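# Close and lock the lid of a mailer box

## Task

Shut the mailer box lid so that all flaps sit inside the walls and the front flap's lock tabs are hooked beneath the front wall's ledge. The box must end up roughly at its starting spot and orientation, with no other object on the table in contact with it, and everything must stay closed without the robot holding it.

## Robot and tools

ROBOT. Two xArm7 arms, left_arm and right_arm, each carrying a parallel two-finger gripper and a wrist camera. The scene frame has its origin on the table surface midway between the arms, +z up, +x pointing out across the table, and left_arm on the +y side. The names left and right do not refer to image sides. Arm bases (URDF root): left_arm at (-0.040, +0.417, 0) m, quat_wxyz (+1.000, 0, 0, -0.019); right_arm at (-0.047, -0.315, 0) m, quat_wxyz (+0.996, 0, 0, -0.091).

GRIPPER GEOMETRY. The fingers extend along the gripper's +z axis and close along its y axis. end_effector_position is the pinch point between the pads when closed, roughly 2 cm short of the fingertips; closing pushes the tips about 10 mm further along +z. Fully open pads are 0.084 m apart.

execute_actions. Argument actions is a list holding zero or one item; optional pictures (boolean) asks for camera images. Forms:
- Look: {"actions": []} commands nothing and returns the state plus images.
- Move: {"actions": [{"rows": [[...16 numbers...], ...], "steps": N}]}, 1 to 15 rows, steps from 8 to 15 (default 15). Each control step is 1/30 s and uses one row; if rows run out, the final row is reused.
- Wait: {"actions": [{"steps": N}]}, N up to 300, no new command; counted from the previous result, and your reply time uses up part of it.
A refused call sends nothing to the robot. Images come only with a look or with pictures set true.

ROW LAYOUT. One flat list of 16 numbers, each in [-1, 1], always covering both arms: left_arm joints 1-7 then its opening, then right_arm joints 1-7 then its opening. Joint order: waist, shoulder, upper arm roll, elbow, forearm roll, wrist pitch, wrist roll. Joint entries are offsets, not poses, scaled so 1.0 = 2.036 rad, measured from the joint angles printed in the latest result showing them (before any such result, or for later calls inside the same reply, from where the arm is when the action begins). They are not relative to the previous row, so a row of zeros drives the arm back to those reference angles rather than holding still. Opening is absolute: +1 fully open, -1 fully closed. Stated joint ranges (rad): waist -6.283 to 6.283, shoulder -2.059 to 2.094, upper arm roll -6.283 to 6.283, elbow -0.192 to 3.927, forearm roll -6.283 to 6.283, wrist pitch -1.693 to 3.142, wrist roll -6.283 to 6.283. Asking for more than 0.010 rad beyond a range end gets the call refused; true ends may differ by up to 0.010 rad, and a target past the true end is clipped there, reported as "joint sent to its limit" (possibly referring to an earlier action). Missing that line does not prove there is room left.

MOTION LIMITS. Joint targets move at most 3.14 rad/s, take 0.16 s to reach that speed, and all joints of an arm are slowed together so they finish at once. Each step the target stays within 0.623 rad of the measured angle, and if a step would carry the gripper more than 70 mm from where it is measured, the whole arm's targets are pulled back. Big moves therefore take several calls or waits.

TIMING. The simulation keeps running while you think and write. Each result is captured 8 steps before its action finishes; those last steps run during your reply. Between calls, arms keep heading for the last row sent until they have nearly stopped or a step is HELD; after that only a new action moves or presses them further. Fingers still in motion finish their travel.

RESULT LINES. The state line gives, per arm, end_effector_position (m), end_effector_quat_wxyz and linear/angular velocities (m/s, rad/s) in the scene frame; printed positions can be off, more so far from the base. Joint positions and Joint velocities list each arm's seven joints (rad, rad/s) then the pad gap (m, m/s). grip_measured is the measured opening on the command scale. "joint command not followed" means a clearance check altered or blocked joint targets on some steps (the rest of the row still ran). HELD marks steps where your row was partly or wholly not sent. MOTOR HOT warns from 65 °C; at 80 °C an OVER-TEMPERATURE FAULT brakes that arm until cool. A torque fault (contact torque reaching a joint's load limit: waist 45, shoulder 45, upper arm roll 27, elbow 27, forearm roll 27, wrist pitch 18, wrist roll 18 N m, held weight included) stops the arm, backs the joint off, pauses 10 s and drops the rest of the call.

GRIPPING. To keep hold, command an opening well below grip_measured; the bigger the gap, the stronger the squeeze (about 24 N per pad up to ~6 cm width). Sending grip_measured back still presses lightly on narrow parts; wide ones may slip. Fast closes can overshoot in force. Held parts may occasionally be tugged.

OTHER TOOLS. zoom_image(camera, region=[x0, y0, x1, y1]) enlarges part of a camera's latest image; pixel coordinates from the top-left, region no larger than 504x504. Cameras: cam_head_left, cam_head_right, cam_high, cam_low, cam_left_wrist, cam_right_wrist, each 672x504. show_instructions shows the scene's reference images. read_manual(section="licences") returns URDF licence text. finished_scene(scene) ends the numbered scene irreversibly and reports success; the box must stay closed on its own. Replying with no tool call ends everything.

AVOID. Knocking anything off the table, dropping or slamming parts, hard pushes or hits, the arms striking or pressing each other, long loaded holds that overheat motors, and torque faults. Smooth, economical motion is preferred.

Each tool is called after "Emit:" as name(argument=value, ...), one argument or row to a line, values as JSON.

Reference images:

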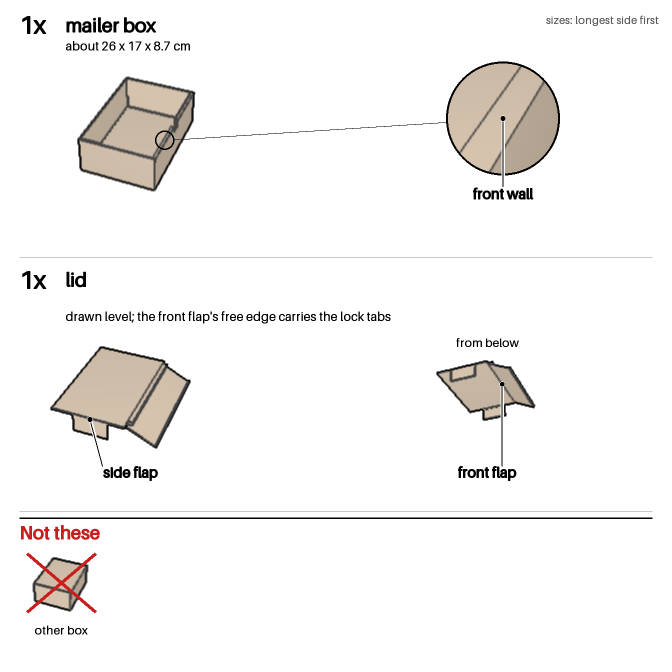

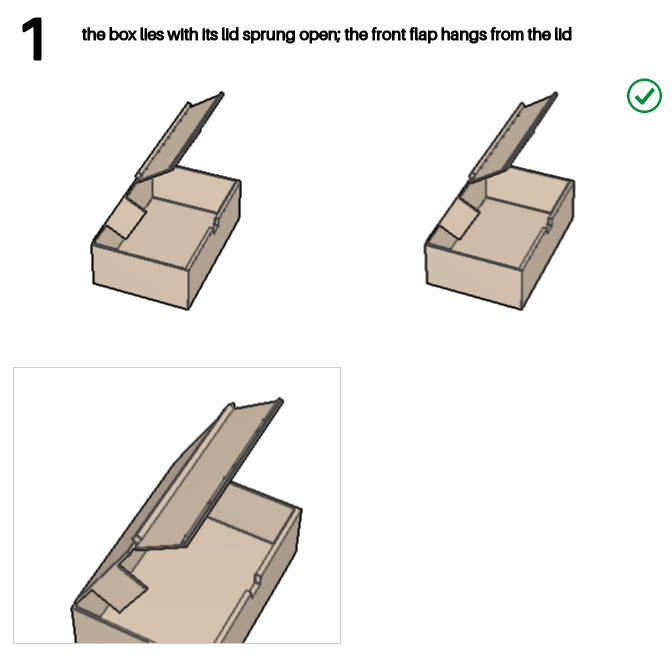

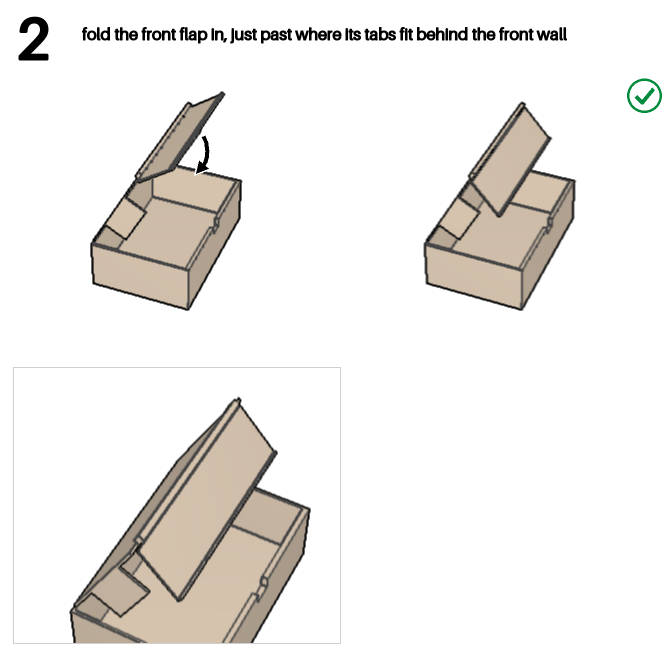

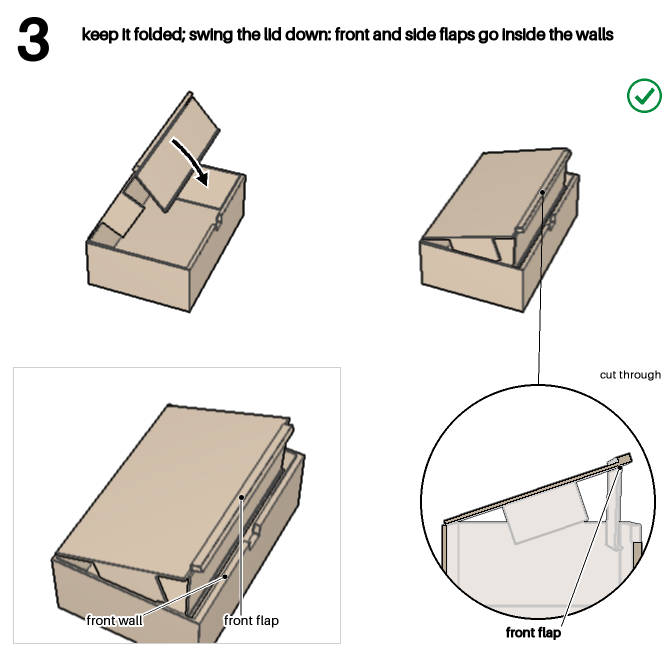

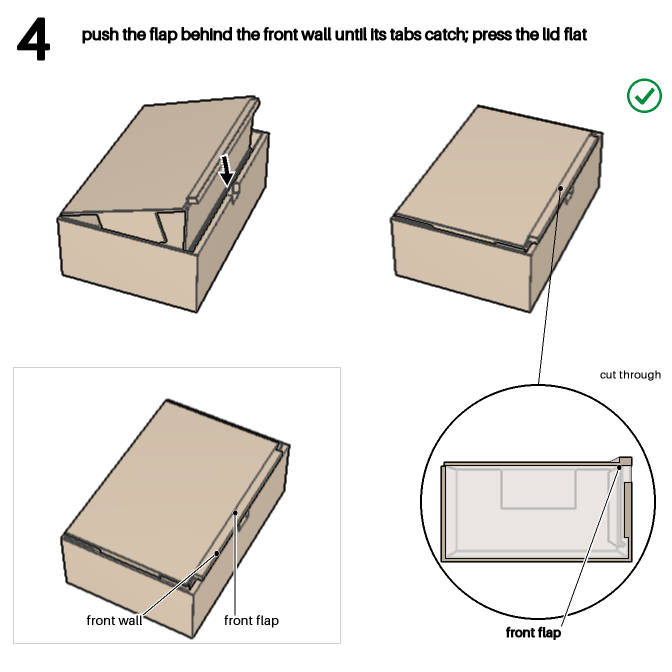

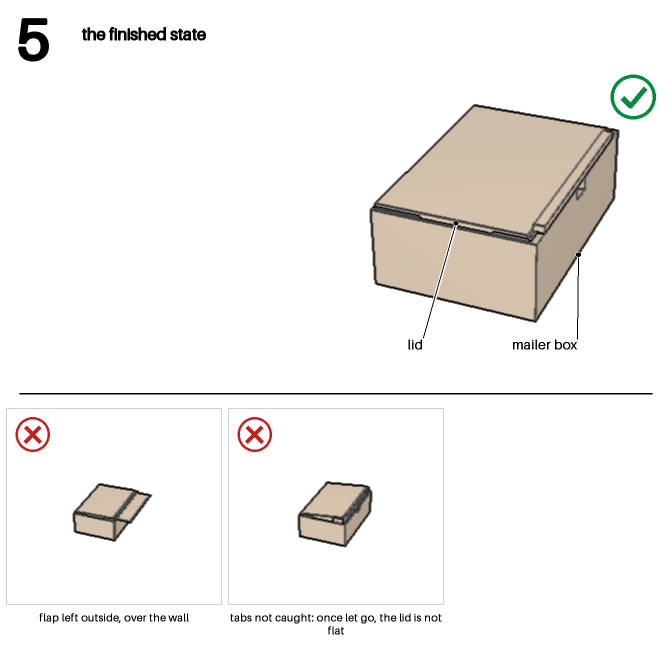

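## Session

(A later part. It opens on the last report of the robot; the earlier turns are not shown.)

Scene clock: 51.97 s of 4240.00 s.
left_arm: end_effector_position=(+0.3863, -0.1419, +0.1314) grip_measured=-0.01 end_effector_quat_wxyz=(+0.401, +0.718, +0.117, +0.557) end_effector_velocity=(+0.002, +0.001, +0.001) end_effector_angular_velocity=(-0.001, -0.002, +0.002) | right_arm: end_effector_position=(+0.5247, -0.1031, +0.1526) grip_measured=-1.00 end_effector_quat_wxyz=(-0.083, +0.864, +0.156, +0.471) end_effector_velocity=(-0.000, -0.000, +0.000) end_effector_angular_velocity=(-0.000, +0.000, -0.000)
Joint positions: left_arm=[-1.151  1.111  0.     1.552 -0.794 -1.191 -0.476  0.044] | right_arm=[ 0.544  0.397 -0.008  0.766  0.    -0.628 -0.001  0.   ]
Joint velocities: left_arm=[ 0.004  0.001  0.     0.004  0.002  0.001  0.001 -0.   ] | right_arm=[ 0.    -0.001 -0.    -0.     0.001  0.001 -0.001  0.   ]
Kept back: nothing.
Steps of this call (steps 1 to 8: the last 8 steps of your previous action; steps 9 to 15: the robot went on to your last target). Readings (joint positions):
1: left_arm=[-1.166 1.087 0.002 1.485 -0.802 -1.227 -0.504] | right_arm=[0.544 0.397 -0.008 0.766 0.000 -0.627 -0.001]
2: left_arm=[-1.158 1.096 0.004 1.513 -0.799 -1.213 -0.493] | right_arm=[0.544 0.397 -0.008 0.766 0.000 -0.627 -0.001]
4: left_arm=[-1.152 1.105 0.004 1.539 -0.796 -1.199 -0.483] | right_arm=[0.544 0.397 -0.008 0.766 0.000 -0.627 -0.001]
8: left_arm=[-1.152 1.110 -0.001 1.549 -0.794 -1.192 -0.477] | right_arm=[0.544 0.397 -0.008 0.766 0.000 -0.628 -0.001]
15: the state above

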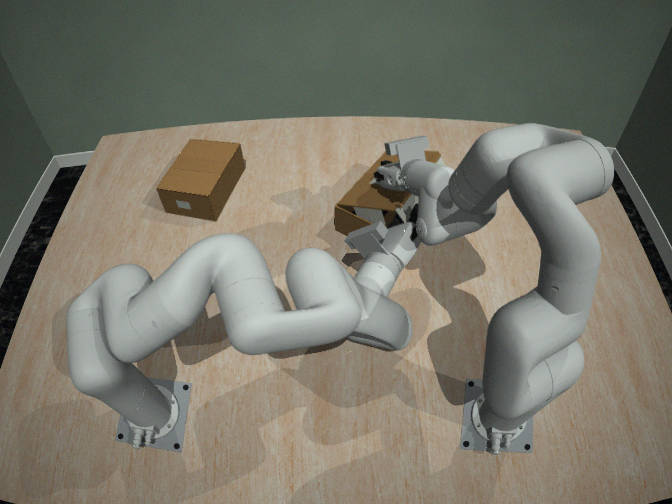

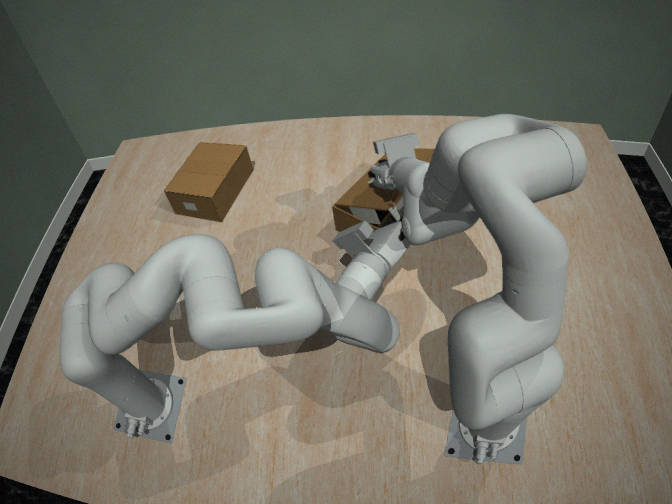

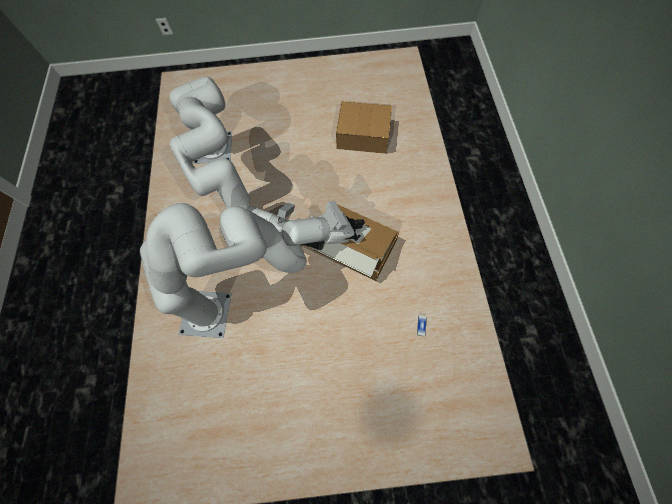

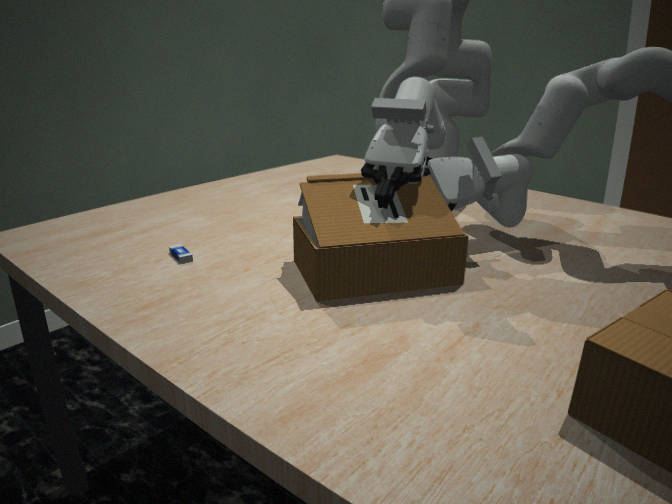

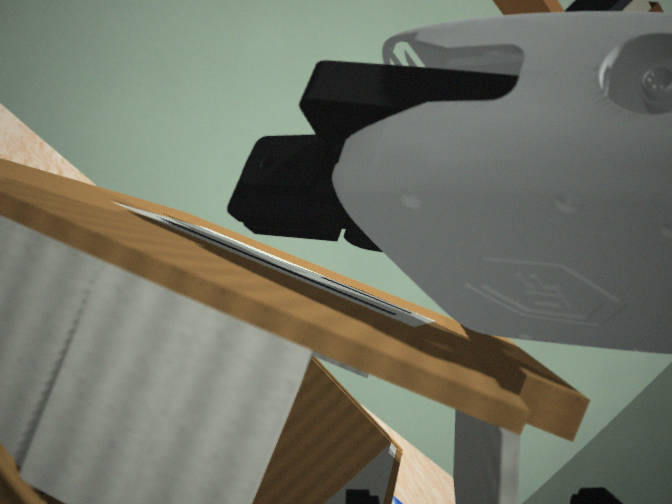

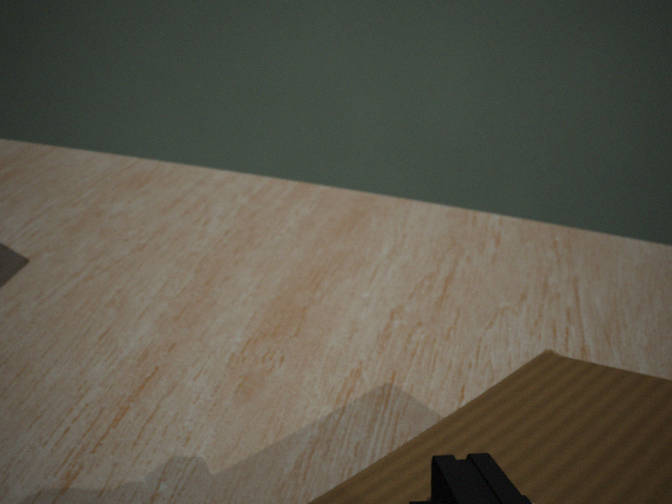

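Emit:
execute_actions(
  actions=[
    {"rows":[[0,0,0,0,0,0,0,-1,0,0,0,0,0,0,0,-1]],"steps":10},
  ],
)

Emit:
execute_actions(
  actions=[
    {"rows":[[0,0,0,0,0,0,0,-1,-0.03,-0.1,0,-0.06,0,0.04,0,-1]]},
  ],
)

Emit:
execute_actions(
  actions=[
    {"rows":[[0.008,-0.013,0,-0.028,0.013,-0.028,0.215,-1,0,0,0,0,0,0,0,-1]]},
  ],
)

Emit:
execute_actions(
  actions=[
    {"rows":[[0.009,-0.008,0,-0.033,0.014,-0.028,0.22,-1,0,0,0,0,0,0,0,-1]]},
  ],
)

Emit:
execute_actions(
  actions=[
    {"steps":15},
  ],
  pictures=true,
)

Scene clock: 52.77 s of 4240.00 s.
left_arm: end_effector_position=(+0.3865, -0.1419, +0.1315) grip_measured=-0.30 end_effector_quat_wxyz=(+0.402, +0.717, +0.117, +0.557) end_effector_velocity=(-0.001, +0.000, -0.000) end_effector_angular_velocity=(+0.001, -0.000, +0.000) | right_arm: end_effector_position=(+0.5248, -0.1031, +0.1527) grip_measured=-1.00 end_effector_quat_wxyz=(-0.083, +0.864, +0.156, +0.471) end_effector_velocity=(-0.000, +0.000, +0.001) end_effector_angular_velocity=(+0.001, -0.001, +0.001)
Joint positions: left_arm=[-1.151  1.111  0.     1.552 -0.794 -1.191 -0.476  0.031] | right_arm=[ 0.544  0.397 -0.008  0.766  0.    -0.628 -0.001  0.   ]
Joint velocities: left_arm=[-0.001 -0.001  0.    -0.004 -0.001 -0.002 -0.    -0.217] | right_arm=[ 0.001 -0.002  0.    -0.001 -0.    -0.001 -0.     0.   ]
Steps of this call (steps 1 to 15: the robot went on to your last target; steps 16 to 22: nothing new was sent; steps 23 to 24: the first 2 steps of this action). Readings (joint positions):
23: left_arm=[-1.151 1.111 0.000 1.552 -0.794 -1.191 -0.476] | right_arm=[0.544 0.397 -0.008 0.766 0.000 -0.628 -0.001]
24: the state above

Scene clock: 53.27 s of 4240.00 s.
left_arm: end_effector_position=(+0.3862, -0.1425, +0.1331) grip_measured=-0.90 end_effector_quat_wxyz=(+0.403, +0.716, +0.117, +0.558) end_effector_velocity=(+0.003, +0.002, +0.002) end_effector_angular_velocity=(-0.003, -0.003, +0.006) | right_arm: end_effector_position=(+0.5128, -0.1410, +0.1918) grip_measured=-1.00 end_effector_quat_wxyz=(-0.071, +0.867, +0.132, +0.475) end_effector_velocity=(-0.021, -0.186, +0.205) end_effector_angular_velocity=(+0.046, -0.153, -0.298)
Joint positions: left_arm=[-1.152  1.109  0.001  1.553 -0.793 -1.192 -0.476  0.004] | right_arm=[ 0.493  0.23  -0.011  0.669  0.001 -0.564 -0.001  0.   ]
Joint velocities: left_arm=[ 0.004 -0.002  0.003  0.002 -0.001  0.001 -0.    -0.006] | right_arm=[-0.225 -0.702 -0.063 -0.322  0.011  0.22   0.001  0.   ]
Steps of this call (steps 1 to 8: the last 8 steps of your previous action; steps 9 to 15: the first 7 steps of this action, its rows measured from where the robot was after step 8). Readings (joint positions):
8: left_arm=[-1.152 1.110 -0.000 1.553 -0.793 -1.192 -0.476] | right_arm=[0.544 0.397 -0.007 0.766 0.000 -0.628 -0.001]
9: left_arm=[-1.152 1.110 -0.000 1.553 -0.793 -1.192 -0.476] | right_arm=[0.544 0.396 -0.007 0.766 0.000 -0.627 -0.001]
10: left_arm=[-1.152 1.110 -0.000 1.553 -0.793 -1.191 -0.476] | right_arm=[0.542 0.391 -0.007 0.762 0.000 -0.624 -0.001]
12: left_arm=[-1.152 1.110 -0.000 1.553 -0.793 -1.192 -0.476] | right_arm=[0.527 0.339 -0.004 0.727 -0.000 -0.601 -0.001]
15: the state above

Scene clock: 53.77 s of 4240.00 s.
left_arm: end_effector_position=(+0.3863, -0.1338, +0.1385) grip_measured=-0.94 end_effector_quat_wxyz=(+0.322, +0.719, +0.016, +0.616) end_effector_velocity=(+0.016, +0.079, +0.043) end_effector_angular_velocity=(+1.745, -1.032, +0.006) | right_arm: end_effector_position=(+0.5067, -0.1460, +0.1960) grip_measured=-1.00 end_effector_quat_wxyz=(-0.069, +0.869, +0.130, +0.472) end_effector_velocity=(-0.000, +0.000, +0.001) end_effector_angular_velocity=(+0.000, -0.002, +0.000)
Joint positions: left_arm=[-1.142  1.094 -0.001  1.517 -0.777 -1.225 -0.212  0.003] | right_arm=[ 0.484  0.196 -0.006  0.644  0.    -0.546 -0.001  0.   ]
Joint velocities: left_arm=[ 0.085 -0.117  0.008 -0.268  0.099 -0.245  1.884 -0.   ] | right_arm=[ 0.    -0.001  0.    -0.     0.    -0.001 -0.     0.   ]
Steps of this call (steps 1 to 8: the last 8 steps of your previous action; steps 9 to 15: the first 7 steps of this action, its rows measured from where the robot was after step 8). Readings (joint positions):
8: left_arm=[-1.152 1.110 -0.000 1.553 -0.793 -1.192 -0.476] | right_arm=[0.483 0.195 -0.007 0.644 0.000 -0.546 -0.001]
9: left_arm=[-1.152 1.110 -0.000 1.553 -0.793 -1.192 -0.475] | right_arm=[0.483 0.195 -0.007 0.644 0.000 -0.546 -0.001]
10: left_arm=[-1.152 1.109 -0.000 1.552 -0.792 -1.193 -0.467] | right_arm=[0.483 0.195 -0.007 0.644 0.000 -0.546 -0.001]
12: left_arm=[-1.150 1.106 -0.001 1.544 -0.789 -1.200 -0.405] | right_arm=[0.483 0.195 -0.007 0.644 0.000 -0.546 -0.001]
15: the state above

Scene clock: 54.27 s of 4240.00 s.
left_arm: end_effector_position=(+0.3863, -0.1176, +0.1438) grip_measured=-0.94 end_effector_quat_wxyz=(+0.168, +0.693, -0.148, +0.685) end_effector_velocity=(+0.001, +0.087, -0.013) end_effector_angular_velocity=(+1.875, -0.982, +0.027) | right_arm: end_effector_position=(+0.5068, -0.1461, +0.1962) grip_measured=-1.00 end_effector_quat_wxyz=(-0.069, +0.869, +0.130, +0.472) end_effector_velocity=(+0.000, -0.001, -0.001) end_effector_angular_velocity=(-0.001, +0.001, -0.001)
Joint positions: left_arm=[-1.125  1.074 -0.001  1.455 -0.749 -1.282  0.227  0.003] | right_arm=[ 0.483  0.195 -0.007  0.644  0.    -0.546 -0.001  0.   ]
Joint velocities: left_arm=[ 0.088 -0.06   0.001 -0.314  0.122 -0.236  1.915 -0.   ] | right_arm=[-0.001  0.001 -0.     0.     0.001  0.001 -0.001  0.   ]
Steps of this call (steps 1 to 8: the last 8 steps of your previous action; steps 9 to 15: the first 7 steps of this action, its rows measured from where the robot was after step 8). Readings (joint positions):
8: left_arm=[-1.136 1.084 -0.000 1.496 -0.767 -1.248 -0.042] | right_arm=[0.483 0.195 -0.007 0.644 0.000 -0.546 -0.001]
9: left_arm=[-1.136 1.084 -0.000 1.496 -0.767 -1.248 -0.040] | right_arm=[0.483 0.195 -0.007 0.644 0.000 -0.546 -0.001]
10: left_arm=[-1.136 1.083 -0.000 1.495 -0.766 -1.249 -0.031] | right_arm=[0.483 0.195 -0.007 0.644 0.000 -0.546 -0.001]
12: left_arm=[-1.133 1.081 -0.001 1.486 -0.762 -1.257 0.032] | right_arm=[0.483 0.195 -0.007 0.644 0.000 -0.546 -0.001]
15: the state above

Scene clock: 54.77 s of 4240.00 s.
left_arm: end_effector_position=(+0.3863, -0.1103, +0.1445) grip_measured=-0.94 end_effector_quat_wxyz=(+0.100, +0.672, -0.213, +0.702) end_effector_velocity=(+0.001, +0.001, -0.000) end_effector_angular_velocity=(+0.004, -0.001, +0.002) | right_arm: end_effector_position=(+0.5068, -0.1461, +0.1962) grip_measured=-1.00 end_effector_quat_wxyz=(-0.069, +0.869, +0.130, +0.472) end_effector_velocity=(-0.001, +0.001, -0.000) end_effector_angular_velocity=(-0.001, +0.001, +0.003)
Joint positions: left_arm=[-1.118  1.068 -0.     1.429 -0.738 -1.305  0.405  0.003] | right_arm=[ 0.483  0.195 -0.007  0.644  0.    -0.546 -0.001  0.   ]
Joint velocities: left_arm=[ 0.002 -0.     0.    -0.002  0.001 -0.     0.002  0.   ] | right_arm=[ 0.002 -0.     0.    -0.    -0.     0.001 -0.     0.   ]
Kept back: nothing.
Steps of this call (steps 1 to 8: the last 8 steps of your previous action; steps 9 to 15: the robot went on to your last target). Readings (joint positions):
1: left_arm=[-1.122 1.072 -0.001 1.446 -0.746 -1.289 0.286] | right_arm=[0.483 0.195 -0.007 0.644 0.000 -0.546 -0.001]
2: left_arm=[-1.120 1.071 -0.001 1.438 -0.743 -1.294 0.331] | right_arm=[0.483 0.195 -0.007 0.644 0.000 -0.546 -0.001]
4: left_arm=[-1.118 1.070 -0.001 1.431 -0.740 -1.301 0.379] | right_arm=[0.483 0.195 -0.007 0.644 0.000 -0.546 -0.001]
8: left_arm=[-1.117 1.068 -0.000 1.429 -0.739 -1.304 0.402] | right_arm=[0.483 0.195 -0.007 0.644 0.000 -0.546 -0.001]
15: the state above

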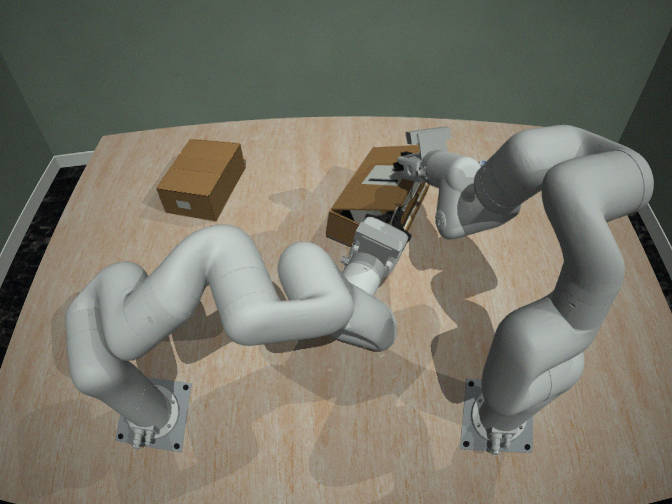

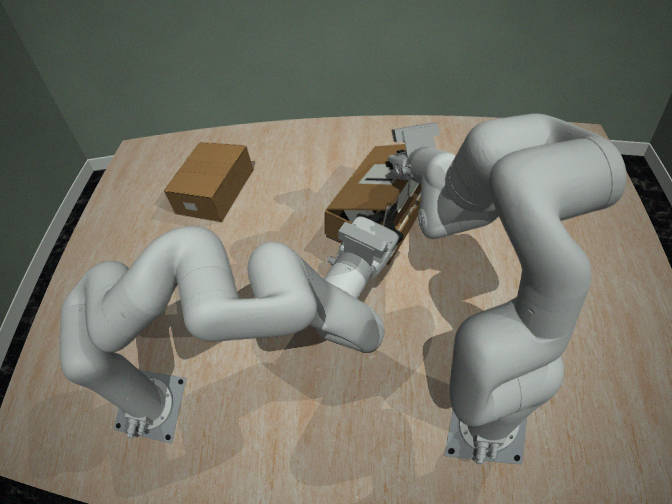

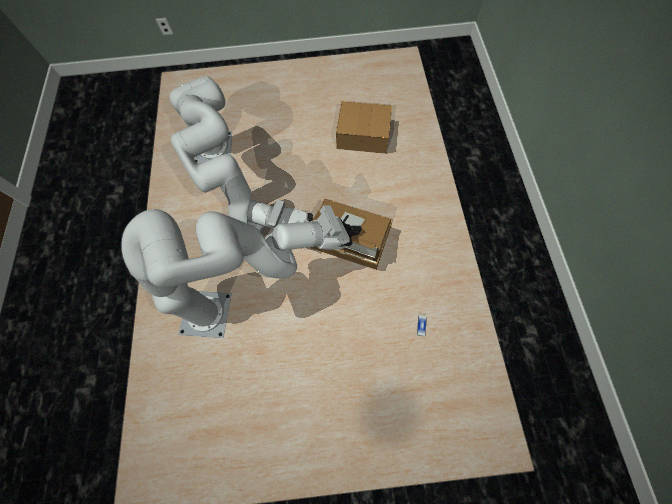

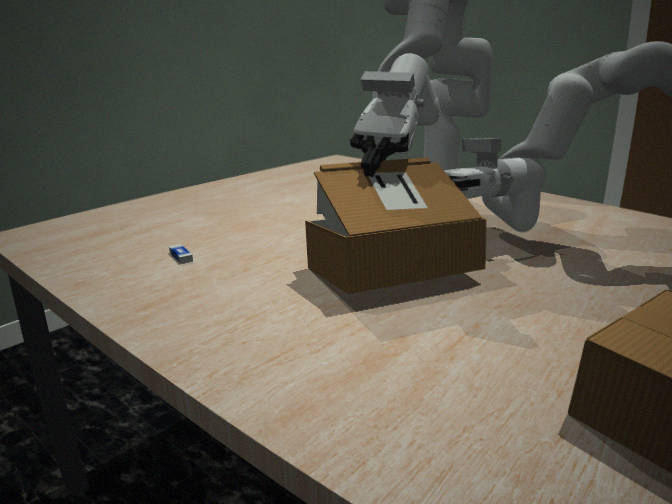

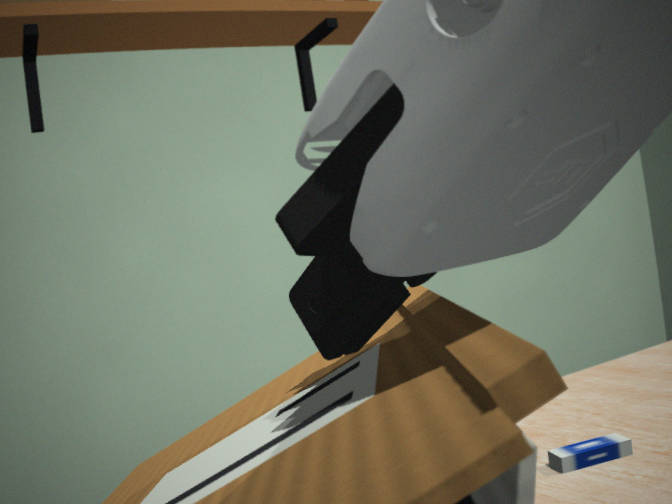

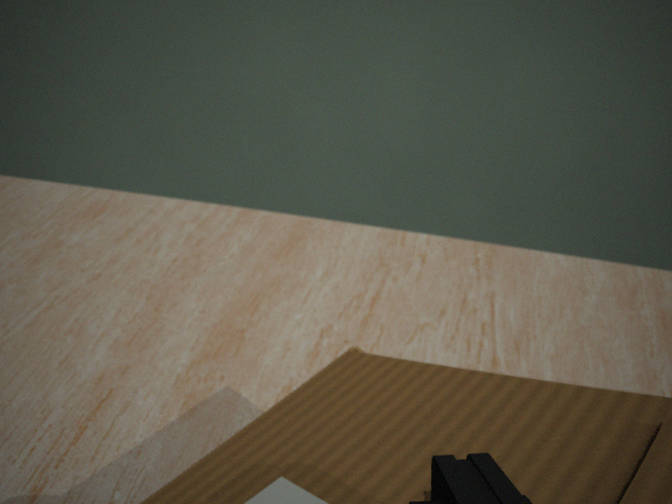

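Emit:
execute_actions(
  actions=[
    {"rows":[[-0.002,0.004,0,0.006,-0.004,0.018,-0.025,-1,0,0,0,0,0,0,0,-1],[-0.002,0.004,0,0.006,-0.004,0.018,-0.025,-1,0,0,0,0,0,0,0,-1],[-0.002,0.004,0,0.006,-0.004,0.018,-0.025,-1,0,0,0,0,0,0,0,-1],[-0.002,0.004,0,0.006,-0.004,0.018,-0.025,-1,0,0,0,0,0,0,0,-1],[-0.005,0.008,0,0.012,-0.008,0.037,-0.04,-1,0,0,0,0,0,0,0,-1],[-0.005,0.008,0,0.012,-0.008,0.037,-0.04,-1,0,0,0,0,0,0,0,-1],[-0.005,0.008,0,0.012,-0.008,0.037,-0.04,-1,0,0,0,0,0,0,0,-1],[-0.005,0.008,0,0.012,-0.008,0.037,-0.04,-1,0,0,0,0,0,0,0,-1],[-0.007,0.011,0,0.017,-0.011,0.055,-0.047,-1,0,0,0,0,0,0,0,-1]]},
  ],
)

Emit:
execute_actions(
  actions=[
    {"steps":20},
  ],
  pictures=true,
)

Emit:
zoom_image(
  camera="cam_high",
  region=[310,200,410,285],
)

Scene clock: 55.77 s of 4240.00 s.
left_arm: end_effector_position=(+0.3876, -0.1158, +0.1324) grip_measured=-0.94 end_effector_quat_wxyz=(+0.121, +0.692, -0.198, +0.684) end_effector_velocity=(-0.003, -0.044, -0.089) end_effector_angular_velocity=(-0.162, +0.405, -0.052) | right_arm: end_effector_position=(+0.5068, -0.1461, +0.1962) grip_measured=-1.00 end_effector_quat_wxyz=(-0.069, +0.869, +0.130, +0.472) end_effector_velocity=(-0.000, +0.001, +0.000) end_effector_angular_velocity=(-0.000, -0.000, +0.002)
Joint positions: left_arm=[-1.123  1.077  0.     1.444 -0.749 -1.259  0.35   0.003] | right_arm=[ 0.483  0.195 -0.007  0.644  0.    -0.546 -0.001  0.   ]
Joint velocities: left_arm=[-0.047  0.07  -0.002  0.102 -0.066  0.31  -0.28  -0.   ] | right_arm=[ 0.002  0.     0.     0.     0.    -0.    -0.001  0.   ]
Steps of this call (steps 1 to 15: the robot went on to your last target; steps 16 to 23: nothing new was sent; steps 24 to 30: the first 7 steps of this action). Readings (joint positions):
24: left_arm=[-1.117 1.068 -0.000 1.429 -0.738 -1.304 0.405] | right_arm=[0.483 0.195 -0.007 0.644 0.000 -0.546 -0.001]
25: left_arm=[-1.118 1.068 -0.000 1.430 -0.739 -1.300 0.399] | right_arm=[0.483 0.195 -0.007 0.644 0.000 -0.546 -0.001]
27: left_arm=[-1.119 1.072 0.000 1.436 -0.743 -1.285 0.378] | right_arm=[0.483 0.195 -0.007 0.644 0.000 -0.546 -0.001]
30: the state above

Scene clock: 56.43 s of 4240.00 s.
left_arm: end_effector_position=(+0.3866, -0.1250, +0.1138) grip_measured=-0.94 end_effector_quat_wxyz=(+0.139, +0.716, -0.192, +0.657) end_effector_velocity=(-0.001, -0.001, -0.000) end_effector_angular_velocity=(-0.000, +0.000, -0.002) | right_arm: end_effector_position=(+0.5068, -0.1461, +0.1962) grip_measured=-1.00 end_effector_quat_wxyz=(-0.069, +0.869, +0.130, +0.472) end_effector_velocity=(-0.000, +0.000, -0.000) end_effector_angular_velocity=(+0.000, +0.000, +0.000)
Joint positions: left_arm=[-1.132  1.09  -0.     1.463 -0.761 -1.193  0.31   0.003] | right_arm=[ 0.483  0.195 -0.007  0.644  0.    -0.546 -0.001  0.   ]
Joint velocities: left_arm=[-0.001  0.001 -0.     0.001  0.001  0.    -0.    -0.   ] | right_arm=[ 0.     0.001  0.     0.     0.    -0.    -0.     0.   ]
Kept back: nothing.
Steps of this call (steps 1 to 8: the last 8 steps of your previous action; steps 9 to 20: the robot went on to your last target). Readings (joint positions):
1: left_arm=[-1.124 1.080 0.000 1.447 -0.750 -1.250 0.342] | right_arm=[0.483 0.195 -0.007 0.644 0.000 -0.546 -0.001]
2: left_arm=[-1.126 1.081 -0.000 1.450 -0.752 -1.243 0.335] | right_arm=[0.483 0.195 -0.007 0.644 0.000 -0.546 -0.001]
4: left_arm=[-1.129 1.085 -0.001 1.456 -0.756 -1.222 0.324] | right_arm=[0.483 0.195 -0.007 0.644 0.000 -0.546 -0.001]
8: left_arm=[-1.131 1.089 -0.001 1.462 -0.760 -1.199 0.312] | right_arm=[0.483 0.195 -0.007 0.644 0.000 -0.546 -0.001]
20: the state above

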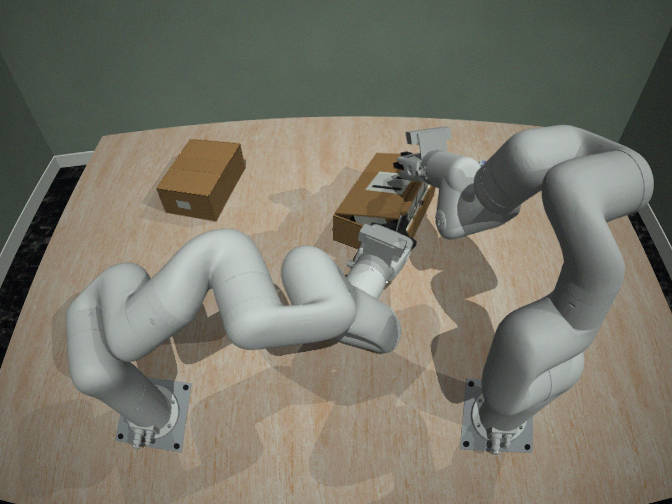

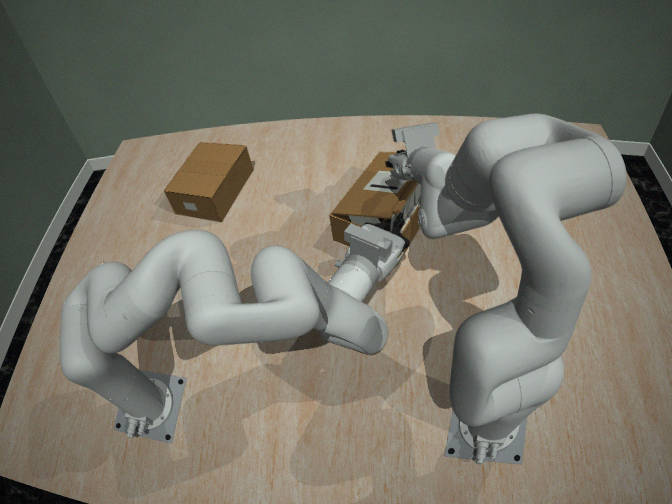

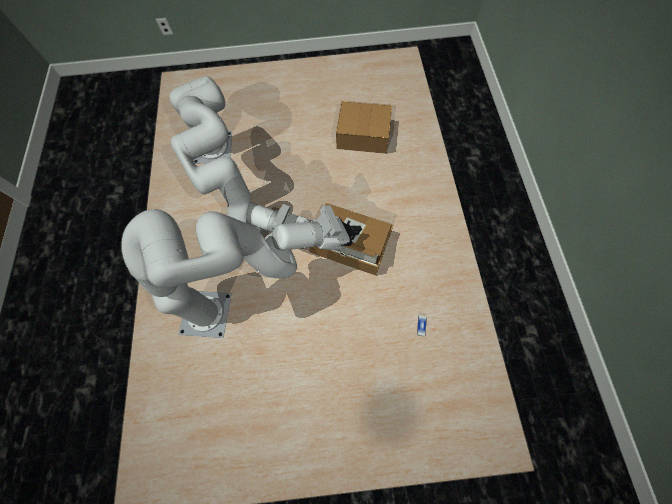

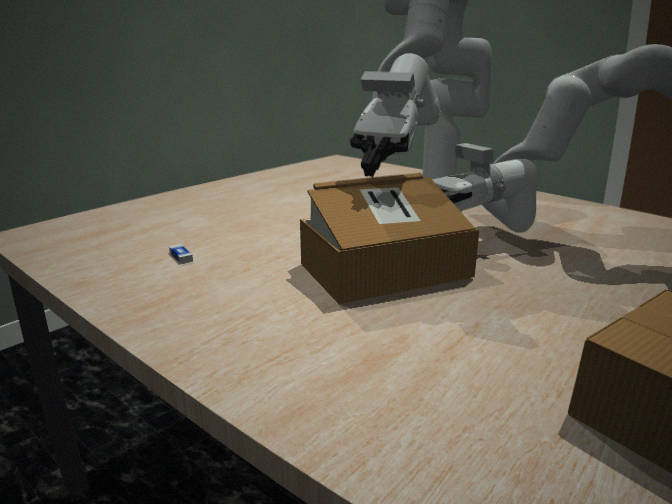

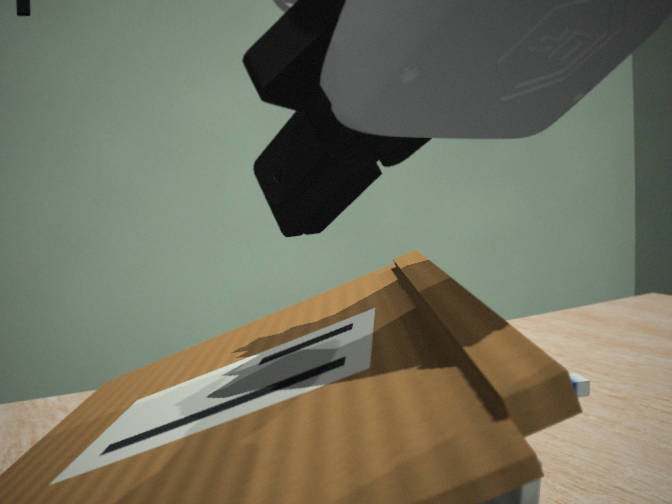

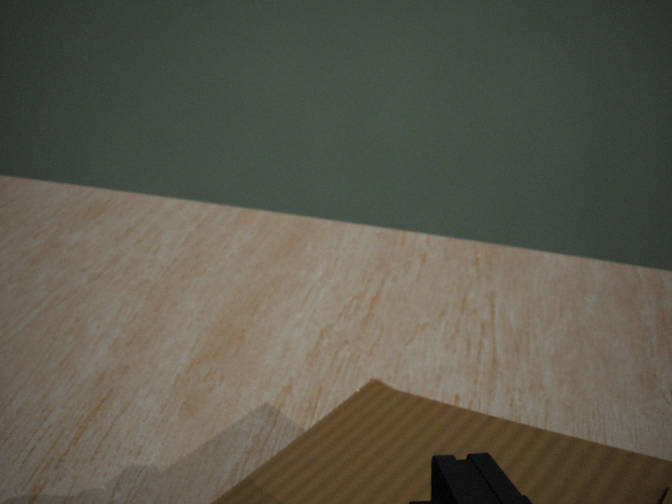

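Region (310, 200, 410, 285) of cam_high's 672x504 image, scaled by 5.040, with more detail than that image has; it fills the top 428 rows of this view, and the rest is white.

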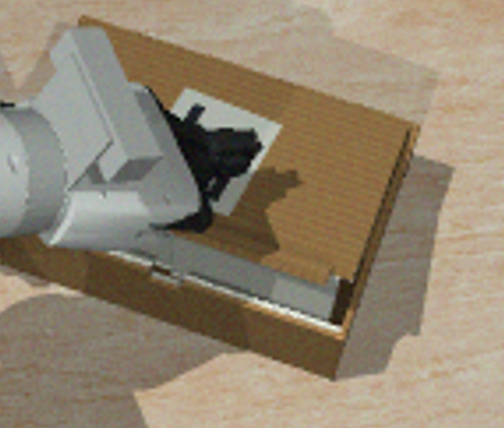

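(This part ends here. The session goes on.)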